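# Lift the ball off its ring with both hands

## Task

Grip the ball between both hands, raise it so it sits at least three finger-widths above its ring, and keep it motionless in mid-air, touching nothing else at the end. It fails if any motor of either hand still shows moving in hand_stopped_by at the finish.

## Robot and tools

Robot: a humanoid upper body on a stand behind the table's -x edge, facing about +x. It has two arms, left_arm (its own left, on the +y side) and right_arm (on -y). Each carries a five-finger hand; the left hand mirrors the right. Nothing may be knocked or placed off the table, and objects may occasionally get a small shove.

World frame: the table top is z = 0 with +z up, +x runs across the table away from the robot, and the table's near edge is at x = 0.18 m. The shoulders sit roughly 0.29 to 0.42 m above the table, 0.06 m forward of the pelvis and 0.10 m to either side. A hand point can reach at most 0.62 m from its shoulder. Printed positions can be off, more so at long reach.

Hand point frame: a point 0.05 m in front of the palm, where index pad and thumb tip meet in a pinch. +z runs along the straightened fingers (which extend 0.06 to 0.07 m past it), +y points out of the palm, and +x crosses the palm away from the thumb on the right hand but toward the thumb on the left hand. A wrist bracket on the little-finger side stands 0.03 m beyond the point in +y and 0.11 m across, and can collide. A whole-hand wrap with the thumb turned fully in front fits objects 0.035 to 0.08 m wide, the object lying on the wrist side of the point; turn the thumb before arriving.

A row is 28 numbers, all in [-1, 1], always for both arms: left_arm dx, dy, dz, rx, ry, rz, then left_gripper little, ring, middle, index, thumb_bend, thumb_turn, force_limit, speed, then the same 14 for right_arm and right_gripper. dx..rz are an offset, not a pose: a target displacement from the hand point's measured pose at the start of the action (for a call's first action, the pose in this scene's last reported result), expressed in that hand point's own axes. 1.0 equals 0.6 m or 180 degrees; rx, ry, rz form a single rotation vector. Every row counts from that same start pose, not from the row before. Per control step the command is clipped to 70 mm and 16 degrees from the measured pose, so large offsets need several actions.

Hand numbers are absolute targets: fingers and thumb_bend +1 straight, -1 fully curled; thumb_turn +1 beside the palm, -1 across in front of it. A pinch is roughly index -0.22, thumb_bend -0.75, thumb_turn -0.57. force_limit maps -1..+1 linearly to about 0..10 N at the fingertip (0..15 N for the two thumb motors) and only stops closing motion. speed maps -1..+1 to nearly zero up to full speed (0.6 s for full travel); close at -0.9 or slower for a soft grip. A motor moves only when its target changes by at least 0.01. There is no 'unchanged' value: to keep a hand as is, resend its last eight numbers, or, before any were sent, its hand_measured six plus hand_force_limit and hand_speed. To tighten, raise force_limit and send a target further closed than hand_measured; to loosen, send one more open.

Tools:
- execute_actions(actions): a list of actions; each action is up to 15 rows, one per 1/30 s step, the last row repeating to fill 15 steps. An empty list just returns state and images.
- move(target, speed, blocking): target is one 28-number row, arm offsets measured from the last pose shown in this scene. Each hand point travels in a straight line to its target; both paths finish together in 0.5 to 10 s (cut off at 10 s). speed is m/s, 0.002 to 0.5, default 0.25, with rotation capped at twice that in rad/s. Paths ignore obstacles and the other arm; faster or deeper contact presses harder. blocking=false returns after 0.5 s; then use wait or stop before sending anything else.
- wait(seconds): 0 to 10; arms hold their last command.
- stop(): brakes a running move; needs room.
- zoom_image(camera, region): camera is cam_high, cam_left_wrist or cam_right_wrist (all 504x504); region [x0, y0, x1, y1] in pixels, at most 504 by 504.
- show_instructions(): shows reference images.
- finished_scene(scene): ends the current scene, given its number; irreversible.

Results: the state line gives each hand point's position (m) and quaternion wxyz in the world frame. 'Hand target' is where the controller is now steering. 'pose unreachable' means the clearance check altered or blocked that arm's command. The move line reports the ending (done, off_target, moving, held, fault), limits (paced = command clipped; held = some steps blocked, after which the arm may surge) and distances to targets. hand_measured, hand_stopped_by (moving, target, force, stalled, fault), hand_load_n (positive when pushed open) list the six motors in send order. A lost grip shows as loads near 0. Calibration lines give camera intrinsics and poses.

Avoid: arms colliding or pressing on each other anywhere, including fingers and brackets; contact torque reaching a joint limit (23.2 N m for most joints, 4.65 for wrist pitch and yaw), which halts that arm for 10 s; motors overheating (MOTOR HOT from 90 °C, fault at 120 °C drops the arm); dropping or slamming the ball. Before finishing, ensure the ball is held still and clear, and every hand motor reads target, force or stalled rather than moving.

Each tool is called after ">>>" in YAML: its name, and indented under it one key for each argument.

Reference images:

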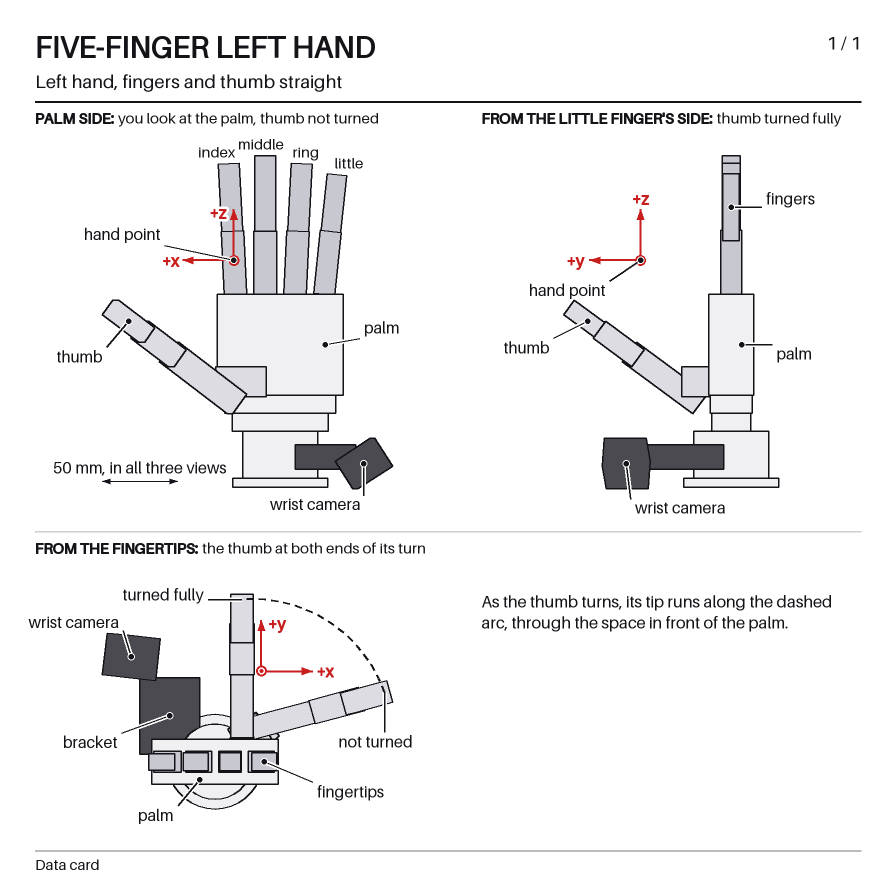

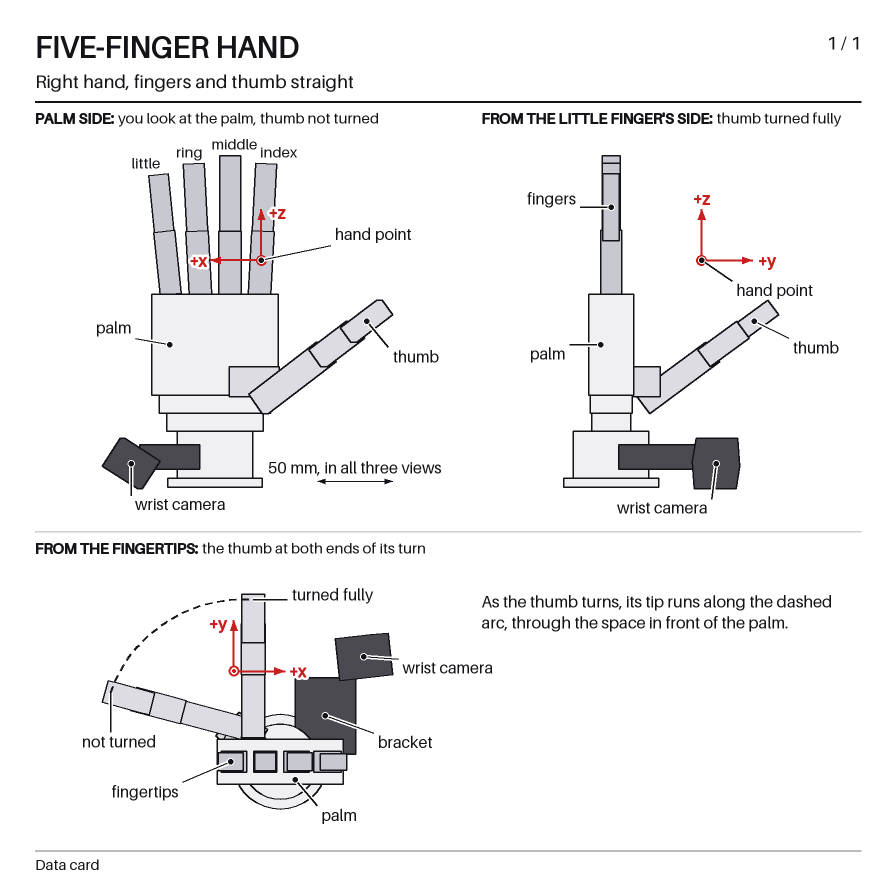

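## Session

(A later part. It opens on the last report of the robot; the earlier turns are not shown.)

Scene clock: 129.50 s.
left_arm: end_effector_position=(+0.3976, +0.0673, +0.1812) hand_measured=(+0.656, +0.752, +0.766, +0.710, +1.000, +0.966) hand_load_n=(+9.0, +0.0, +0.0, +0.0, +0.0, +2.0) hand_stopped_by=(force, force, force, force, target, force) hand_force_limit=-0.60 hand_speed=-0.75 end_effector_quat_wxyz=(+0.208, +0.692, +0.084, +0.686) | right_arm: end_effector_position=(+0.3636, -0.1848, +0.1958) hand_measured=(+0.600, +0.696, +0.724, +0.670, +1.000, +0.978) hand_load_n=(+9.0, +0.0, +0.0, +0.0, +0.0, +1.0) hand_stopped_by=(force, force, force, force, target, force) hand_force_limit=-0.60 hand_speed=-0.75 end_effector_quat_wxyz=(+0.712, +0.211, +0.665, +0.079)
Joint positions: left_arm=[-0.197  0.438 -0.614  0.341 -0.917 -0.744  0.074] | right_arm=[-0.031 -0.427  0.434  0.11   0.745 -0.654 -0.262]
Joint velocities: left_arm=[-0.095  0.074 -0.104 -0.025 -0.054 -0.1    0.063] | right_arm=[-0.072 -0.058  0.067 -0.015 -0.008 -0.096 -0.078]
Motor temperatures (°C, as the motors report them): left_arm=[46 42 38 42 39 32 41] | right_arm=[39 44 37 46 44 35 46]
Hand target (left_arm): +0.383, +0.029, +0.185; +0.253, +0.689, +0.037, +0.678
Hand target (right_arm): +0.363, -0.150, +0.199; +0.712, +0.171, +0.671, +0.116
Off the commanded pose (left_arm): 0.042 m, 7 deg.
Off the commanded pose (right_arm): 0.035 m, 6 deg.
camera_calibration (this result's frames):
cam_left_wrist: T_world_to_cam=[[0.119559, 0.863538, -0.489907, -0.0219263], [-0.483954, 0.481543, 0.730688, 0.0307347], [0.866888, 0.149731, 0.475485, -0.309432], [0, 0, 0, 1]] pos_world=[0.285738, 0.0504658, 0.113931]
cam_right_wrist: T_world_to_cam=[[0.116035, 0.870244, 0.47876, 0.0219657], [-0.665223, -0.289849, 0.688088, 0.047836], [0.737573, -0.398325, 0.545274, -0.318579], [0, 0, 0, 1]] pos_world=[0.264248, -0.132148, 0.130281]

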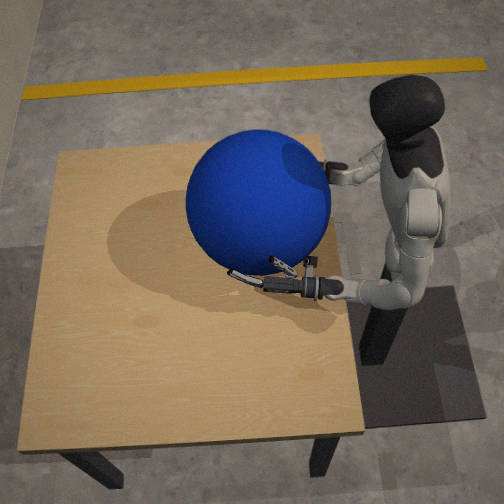

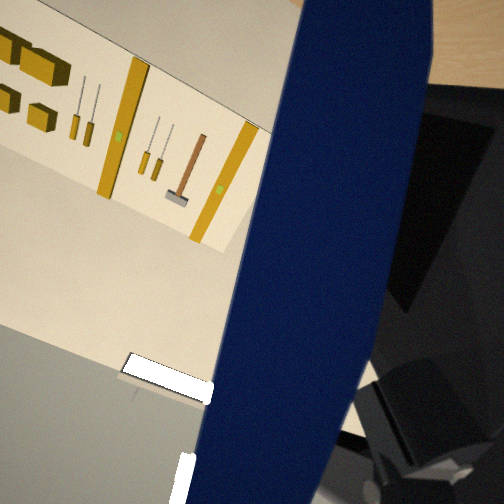

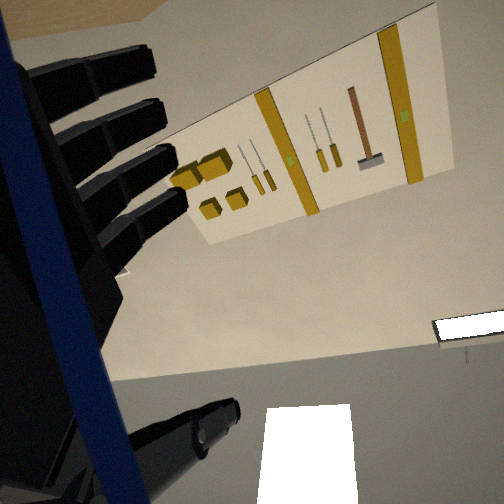

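>>> execute_actions:
  actions:
    - [[-0.017,0.063,-0.012,-0.038,-0.01,0,0.2,0.18,0.18,0.18,1,0.4,-0.6,-0.85,0.015,0.058,-0.011,-0.034,0.01,0,0.2,0.18,0.18,0.18,1,0.4,-0.6,-0.85],[-0.014,0.064,-0.012,-0.038,-0.01,0,0.2,0.18,0.18,0.18,1,0.4,-0.6,-0.85,0.012,0.059,-0.011,-0.034,0.01,0,0.2,0.18,0.18,0.18,1,0.4,-0.6,-0.85],[-0.01,0.066,-0.012,-0.038,-0.01,0,0.2,0.18,0.18,0.18,1,0.4,-0.6,-0.85,0.008,0.061,-0.011,-0.034,0.01,0,0.2,0.18,0.18,0.18,1,0.4,-0.6,-0.85],[-0.005,0.068,-0.012,-0.038,-0.01,0,0.2,0.18,0.18,0.18,1,0.4,-0.6,-0.85,0.003,0.063,-0.011,-0.034,0.01,0,0.2,0.18,0.18,0.18,1,0.4,-0.6,-0.85],[0,0.07,-0.012,-0.038,-0.01,0,0.2,0.18,0.18,0.18,1,0.4,-0.6,-0.85,-0.002,0.065,-0.011,-0.034,0.01,0,0.2,0.18,0.18,0.18,1,0.4,-0.6,-0.85],[0.005,0.073,-0.012,-0.038,-0.01,0,0.2,0.18,0.18,0.18,1,0.4,-0.6,-0.85,-0.007,0.068,-0.011,-0.034,0.01,0,0.2,0.18,0.18,0.18,1,0.4,-0.6,-0.85],[0.01,0.075,-0.012,-0.038,-0.01,0,0.2,0.18,0.18,0.18,1,0.4,-0.6,-0.85,-0.012,0.07,-0.011,-0.034,0.01,0,0.2,0.18,0.18,0.18,1,0.4,-0.6,-0.85],[0.015,0.077,-0.012,-0.038,-0.01,0,0.2,0.18,0.18,0.18,1,0.4,-0.6,-0.85,-0.017,0.072,-0.011,-0.034,0.01,0,0.2,0.18,0.18,0.18,1,0.4,-0.6,-0.85],[0.02,0.079,-0.012,-0.038,-0.01,0,0.2,0.18,0.18,0.18,1,0.4,-0.6,-0.85,-0.022,0.074,-0.011,-0.034,0.01,0,0.2,0.18,0.18,0.18,1,0.4,-0.6,-0.85],[0.025,0.082,-0.012,-0.038,-0.01,0,0.2,0.18,0.18,0.18,1,0.4,-0.6,-0.85,-0.027,0.077,-0.011,-0.034,0.01,0,0.2,0.18,0.18,0.18,1,0.4,-0.6,-0.85],[0.03,0.084,-0.012,-0.038,-0.01,0,0.2,0.18,0.18,0.18,1,0.4,-0.6,-0.85,-0.032,0.079,-0.011,-0.034,0.01,0,0.2,0.18,0.18,0.18,1,0.4,-0.6,-0.85],[0.035,0.086,-0.012,-0.038,-0.01,0,0.2,0.18,0.18,0.18,1,0.4,-0.6,-0.85,-0.037,0.081,-0.011,-0.034,0.01,0,0.2,0.18,0.18,0.18,1,0.4,-0.6,-0.85],[0.039,0.088,-0.012,-0.038,-0.01,0,0.2,0.18,0.18,0.18,1,0.4,-0.6,-0.85,-0.041,0.083,-0.011,-0.034,0.01,0,0.2,0.18,0.18,0.18,1,0.4,-0.6,-0.85],[0.042,0.089,-0.012,-0.038,-0.01,0,0.2,0.18,0.18,0.18,1,0.4,-0.6,-0.85,-0.044,0.084,-0.011,-0.034,0.01,0,0.2,0.18,0.18,0.18,1,0.4,-0.6,-0.85]]

>>> wait:
  seconds: 0.4

Scene clock: 147.13 s.
left_arm: end_effector_position=(+0.3970, +0.0717, +0.2186) hand_measured=(+0.656, +0.720, +0.726, +0.696, +1.000, +0.966) hand_load_n=(+5.0, +2.5, +3.0, +0.5, +0.0, +0.5) hand_stopped_by=(force, force, force, force, target, force) hand_force_limit=-0.60 hand_speed=-0.85 end_effector_quat_wxyz=(+0.204, +0.689, +0.087, +0.690) | right_arm: end_effector_position=(+0.3636, -0.1819, +0.2340) hand_measured=(+0.600, +0.674, +0.684, +0.654, +1.000, +0.978) hand_load_n=(+4.5, +2.5, +3.5, +1.0, +0.0, +0.0) hand_stopped_by=(force, force, force, force, target, force) hand_force_limit=-0.60 hand_speed=-0.85 end_effector_quat_wxyz=(+0.715, +0.209, +0.662, +0.082)
Joint positions: left_arm=[-0.183  0.621 -0.682  0.054 -0.923 -0.69   0.295] | right_arm=[-0.016 -0.575  0.477 -0.16   0.755 -0.553 -0.455]
Joint velocities: left_arm=[-0.005  0.423 -0.121 -0.653 -0.006  0.144  0.504] | right_arm=[ 0.002 -0.36   0.061 -0.572  0.071  0.234 -0.414]
Motor temperatures (°C, as the motors report them): left_arm=[50 42 38 48 39 35 59] | right_arm=[43 44 37 51 44 40 65]
Hand target (left_arm): +0.380, +0.034, +0.225; +0.247, +0.688, +0.038, +0.681
Hand target (right_arm): +0.361, -0.148, +0.239; +0.712, +0.171, +0.671, +0.119
Off the commanded pose (left_arm): 0.044 m, 8 deg.
Off the commanded pose (right_arm): 0.034 m, 6 deg.
camera_calibration (this result's frames):
cam_left_wrist: T_world_to_cam=[[0.113356, 0.865111, -0.488603, -0.00527707], [-0.496134, 0.475359, 0.726557, 0.00721535], [0.860814, 0.160053, 0.483096, -0.327396], [0, 0, 0, 1]] pos_world=[0.286005, 0.0535361, 0.150343]
cam_right_wrist: T_world_to_cam=[[0.107064, 0.871385, 0.478776, 0.0046465], [-0.668741, -0.293229, 0.683229, 0.0241823], [0.735746, -0.393326, 0.551337, -0.338099], [0, 0, 0, 1]] pos_world=[0.26443, -0.129941, 0.16766]

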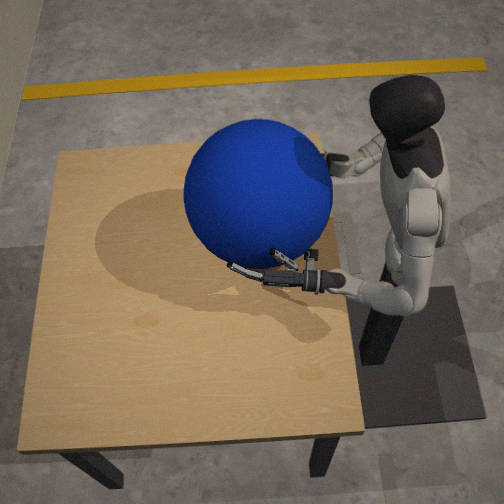

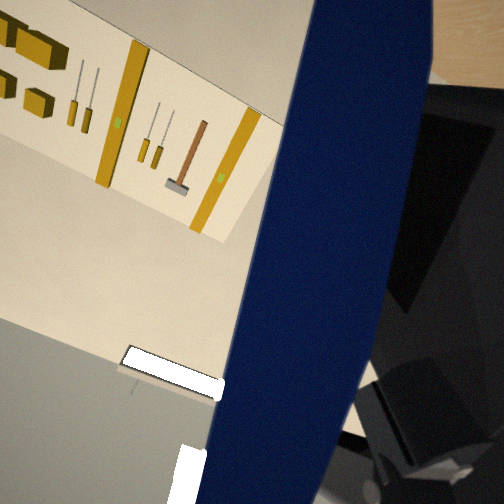

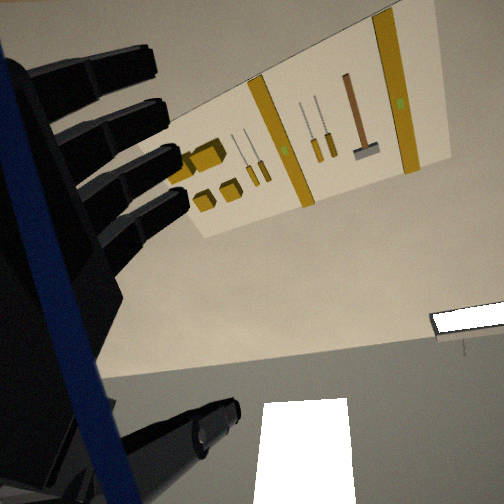

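Scene clock: 147.53 s.
left_arm: end_effector_position=(+0.3968, +0.0717, +0.2212) hand_measured=(+0.656, +0.720, +0.726, +0.696, +1.000, +0.966) hand_load_n=(+5.0, +2.5, +3.0, +1.0, +0.0, +1.5) hand_stopped_by=(force, force, force, force, target, force) hand_force_limit=-0.60 hand_speed=-0.85 end_effector_quat_wxyz=(+0.202, +0.691, +0.086, +0.688) | right_arm: end_effector_position=(+0.3635, -0.1817, +0.2362) hand_measured=(+0.600, +0.674, +0.684, +0.654, +1.000, +0.978) hand_load_n=(+4.0, +2.0, +3.5, +1.5, +0.0, +0.5) hand_stopped_by=(force, force, force, force, target, force) hand_force_limit=-0.60 hand_speed=-0.85 end_effector_quat_wxyz=(+0.712, +0.209, +0.665, +0.081)
Joint positions: left_arm=[-0.184  0.644 -0.693  0.023 -0.923 -0.681  0.326] | right_arm=[-0.014 -0.594  0.483 -0.187  0.761 -0.54  -0.479]
Joint velocities: left_arm=[ 0.006 -0.011 -0.003 -0.006  0.012  0.     0.   ] | right_arm=[-0.005  0.    -0.005 -0.014  0.003  0.     0.   ]
Motor temperatures (°C, as the motors report them): left_arm=[50 42 38 49 39 35 59] | right_arm=[43 44 37 51 44 40 65]
Hand target (left_arm): +0.380, +0.034, +0.225; +0.247, +0.688, +0.038, +0.681
Hand target (right_arm): +0.361, -0.148, +0.239; +0.712, +0.171, +0.671, +0.119
Off the commanded pose (left_arm): 0.044 m, 8 deg.
Off the commanded pose (right_arm): 0.033 m, 6 deg.
wait: 0.40 s; at rest by 0.33 s
camera_calibration (this result's frames):
cam_left_wrist: T_world_to_cam=[[0.109685, 0.867496, -0.4852, -0.00334455], [-0.492894, 0.47137, 0.731345, 0.00314649], [0.863148, 0.158935, 0.479286, -0.328476], [0, 0, 0, 1]] pos_world=[0.285441, 0.0536245, 0.15351]
cam_right_wrist: T_world_to_cam=[[0.110666, 0.870928, 0.478787, 0.00206357], [-0.6637, -0.29382, 0.687875, 0.019644], [0.739767, -0.393896, 0.545519, -0.339325], [0, 0, 0, 1]] pos_world=[0.263831, -0.129684, 0.170608]

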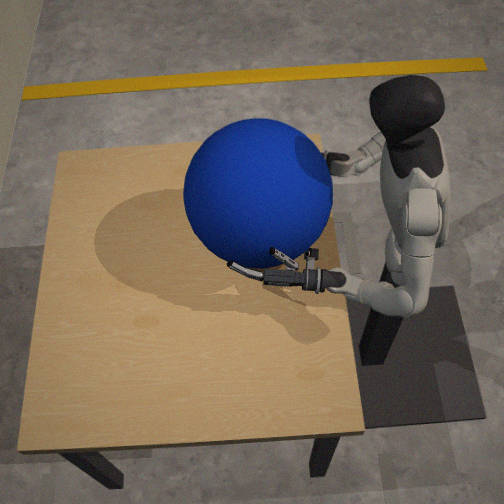

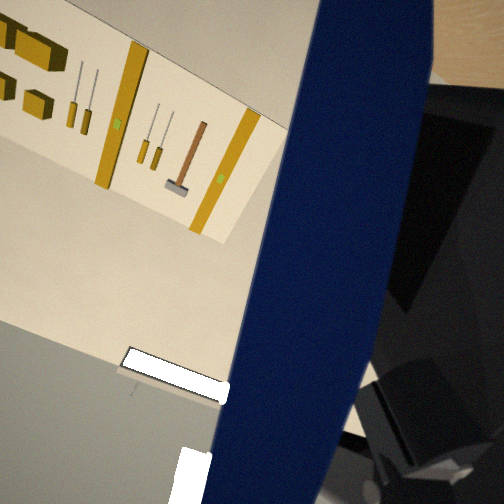

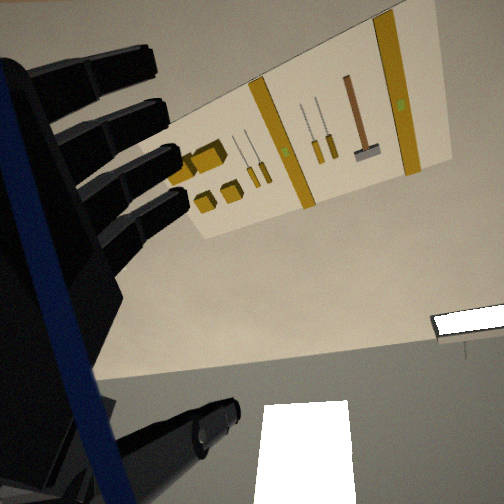

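Another ~4.5 cm.

>>> execute_actions:
  actions:
    - [[-0.016,0.064,-0.012,-0.04,-0.01,0,0.2,0.18,0.18,0.18,1,0.4,-0.6,-0.85,0.014,0.055,-0.011,-0.033,0.01,0,0.2,0.18,0.18,0.18,1,0.4,-0.6,-0.85],[-0.01,0.066,-0.012,-0.04,-0.01,0,0.2,0.18,0.18,0.18,1,0.4,-0.6,-0.85,0.008,0.057,-0.011,-0.033,0.01,0,0.2,0.18,0.18,0.18,1,0.4,-0.6,-0.85],[-0.003,0.069,-0.012,-0.04,-0.01,0,0.2,0.18,0.18,0.18,1,0.4,-0.6,-0.85,0.001,0.06,-0.011,-0.033,0.01,0,0.2,0.18,0.18,0.18,1,0.4,-0.6,-0.85],[0.004,0.072,-0.012,-0.04,-0.01,0,0.2,0.18,0.18,0.18,1,0.4,-0.6,-0.85,-0.006,0.063,-0.011,-0.033,0.01,0,0.2,0.18,0.18,0.18,1,0.4,-0.6,-0.85],[0.011,0.075,-0.012,-0.04,-0.01,0,0.2,0.18,0.18,0.18,1,0.4,-0.6,-0.85,-0.013,0.066,-0.011,-0.033,0.01,0,0.2,0.18,0.18,0.18,1,0.4,-0.6,-0.85],[0.018,0.078,-0.012,-0.04,-0.01,0,0.2,0.18,0.18,0.18,1,0.4,-0.6,-0.85,-0.02,0.069,-0.011,-0.033,0.01,0,0.2,0.18,0.18,0.18,1,0.4,-0.6,-0.85],[0.025,0.081,-0.012,-0.04,-0.01,0,0.2,0.18,0.18,0.18,1,0.4,-0.6,-0.85,-0.027,0.072,-0.011,-0.033,0.01,0,0.2,0.18,0.18,0.18,1,0.4,-0.6,-0.85],[0.032,0.084,-0.012,-0.04,-0.01,0,0.2,0.18,0.18,0.18,1,0.4,-0.6,-0.85,-0.034,0.075,-0.011,-0.033,0.01,0,0.2,0.18,0.18,0.18,1,0.4,-0.6,-0.85],[0.039,0.087,-0.012,-0.04,-0.01,0,0.2,0.18,0.18,0.18,1,0.4,-0.6,-0.85,-0.041,0.078,-0.011,-0.033,0.01,0,0.2,0.18,0.18,0.18,1,0.4,-0.6,-0.85],[0.045,0.09,-0.012,-0.04,-0.01,0,0.2,0.18,0.18,0.18,1,0.4,-0.6,-0.85,-0.047,0.081,-0.011,-0.033,0.01,0,0.2,0.18,0.18,0.18,1,0.4,-0.6,-0.85],[0.05,0.092,-0.012,-0.04,-0.01,0,0.2,0.18,0.18,0.18,1,0.4,-0.6,-0.85,-0.052,0.083,-0.011,-0.033,0.01,0,0.2,0.18,0.18,0.18,1,0.4,-0.6,-0.85]]

>>> wait:
  seconds: 1

Scene clock: 156.87 s.
left_arm: end_effector_position=(+0.3971, +0.0748, +0.2684) hand_measured=(+0.656, +0.720, +0.728, +0.696, +1.000, +0.966) hand_load_n=(+5.0, +2.5, +3.0, +1.0, +0.0, +2.0) hand_stopped_by=(force, force, force, force, target, force) hand_force_limit=-0.60 hand_speed=-0.85 end_effector_quat_wxyz=(+0.198, +0.686, +0.085, +0.695) | right_arm: end_effector_position=(+0.3631, -0.1787, +0.2828) hand_measured=(+0.600, +0.674, +0.684, +0.654, +1.000, +0.978) hand_load_n=(+4.0, +2.0, +3.5, +2.0, +0.0, +1.5) hand_stopped_by=(force, force, force, force, target, force) hand_force_limit=-0.60 hand_speed=-0.85 end_effector_quat_wxyz=(+0.716, +0.206, +0.662, +0.084)
Joint positions: left_arm=[-0.21   0.843 -0.712 -0.26  -0.953 -0.613  0.529] | right_arm=[-0.039 -0.762  0.489 -0.46   0.813 -0.429 -0.678]
Joint velocities: left_arm=[-0.132  0.163 -0.083 -0.152 -0.06   0.     0.186] | right_arm=[-0.109 -0.189  0.051 -0.138  0.089  0.004 -0.182]
Motor temperatures (°C, as the motors report them): left_arm=[52 41 38 52 40 34 67] | right_arm=[44 44 37 54 44 40 73]
Hand target (left_arm): +0.379, +0.038, +0.271; +0.244, +0.687, +0.038, +0.684
Hand target (right_arm): +0.360, -0.147, +0.284; +0.710, +0.169, +0.673, +0.120
Off the commanded pose (left_arm): 0.043 m, 8 deg.
Off the commanded pose (right_arm): 0.031 m, 6 deg.
camera_calibration (this result's frames):
cam_left_wrist: T_world_to_cam=[[0.111204, 0.871087, -0.478374, 0.0140538], [-0.507234, 0.463689, 0.726434, -0.0251309], [0.854604, 0.161865, 0.493409, -0.352487], [0, 0, 0, 1]] pos_world=[0.286926, 0.0564661, 0.198899]
cam_right_wrist: T_world_to_cam=[[0.100033, 0.872227, 0.478762, -0.0187356], [-0.668939, -0.297243, 0.681298, -0.00859548], [0.736555, -0.388415, 0.553733, -0.363454], [0, 0, 0, 1]] pos_world=[0.263828, -0.127384, 0.216082]

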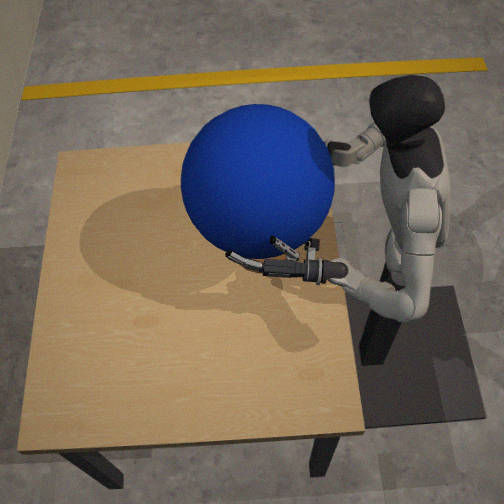

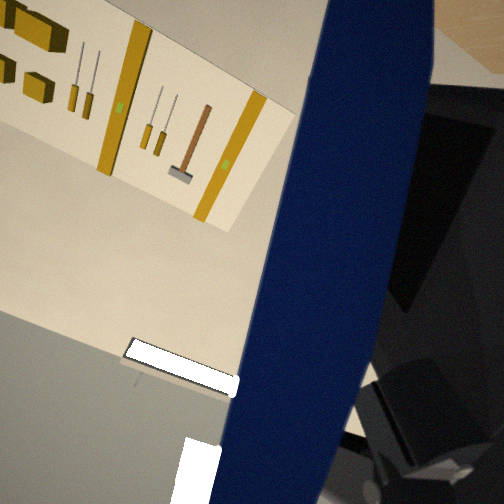

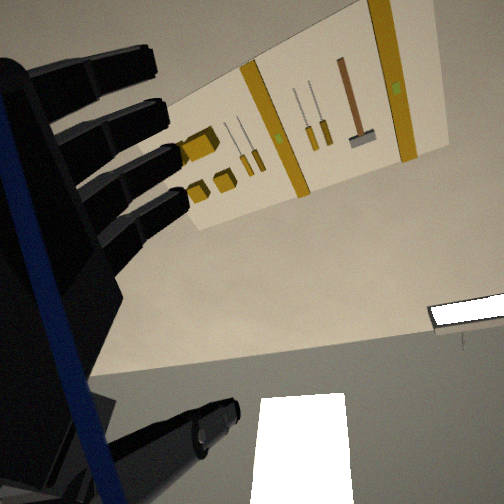

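Scene clock: 157.87 s.
left_arm: end_effector_position=(+0.3975, +0.0747, +0.2654) hand_measured=(+0.656, +0.720, +0.728, +0.696, +1.000, +0.966) hand_load_n=(+5.0, +2.5, +3.5, +1.5, +0.0, +2.5) hand_stopped_by=(force, force, force, force, target, force) hand_force_limit=-0.60 hand_speed=-0.85 end_effector_quat_wxyz=(+0.196, +0.692, +0.087, +0.689) | right_arm: end_effector_position=(+0.3639, -0.1785, +0.2800) hand_measured=(+0.600, +0.674, +0.684, +0.654, +1.000, +0.978) hand_load_n=(+4.0, +2.0, +3.5, +2.0, +0.0, +2.0) hand_stopped_by=(force, force, force, force, target, force) hand_force_limit=-0.60 hand_speed=-0.85 end_effector_quat_wxyz=(+0.711, +0.208, +0.667, +0.083)
Joint positions: left_arm=[-0.214  0.851 -0.725 -0.265 -0.962 -0.61   0.543] | right_arm=[-0.043 -0.771  0.498 -0.463  0.822 -0.424 -0.691]
Joint velocities: left_arm=[-0.002  0.    -0.003  0.008  0.     0.     0.   ] | right_arm=[ 0.012 -0.015 -0.005 -0.005 -0.006  0.     0.   ]
Motor temperatures (°C, as the motors report them): left_arm=[52 41 38 52 40 34 69] | right_arm=[44 44 37 54 44 40 75]
Hand target (left_arm): +0.379, +0.038, +0.271; +0.244, +0.687, +0.038, +0.684
Hand target (right_arm): +0.360, -0.147, +0.284; +0.710, +0.169, +0.673, +0.120
Off the commanded pose (left_arm): 0.043 m, 8 deg.
Off the commanded pose (right_arm): 0.031 m, 6 deg.
wait: 1.00 s; at rest by 0.30 s
camera_calibration (this result's frames):
cam_left_wrist: T_world_to_cam=[[0.101876, 0.871901, -0.478968, 0.0165219], [-0.496377, 0.461807, 0.735081, -0.0291147], [0.862108, 0.162861, 0.479839, -0.35071], [0, 0, 0, 1]] pos_world=[0.286215, 0.0561571, 0.1976]
cam_right_wrist: T_world_to_cam=[[0.107771, 0.871701, 0.478041, -0.0204012], [-0.659089, -0.297344, 0.690789, -0.0124482], [0.744304, -0.389518, 0.542483, -0.362259], [0, 0, 0, 1]] pos_world=[0.263625, -0.127024, 0.214871]

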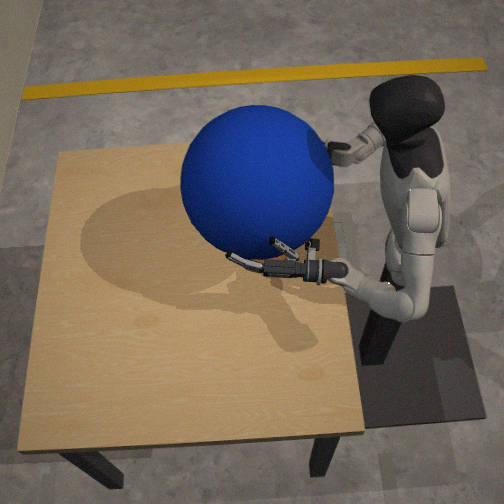

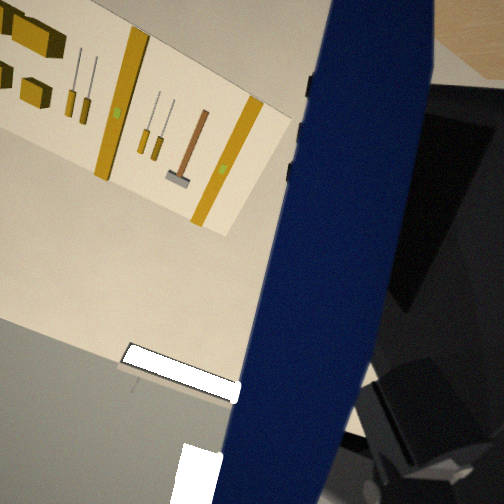

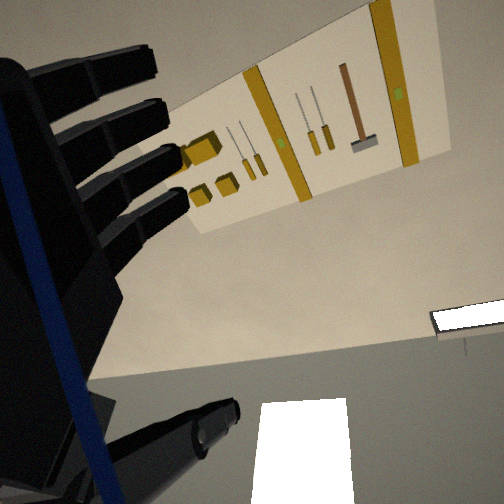

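>>> finished_scene:
  scene: 1

The scene is finished: the task was done.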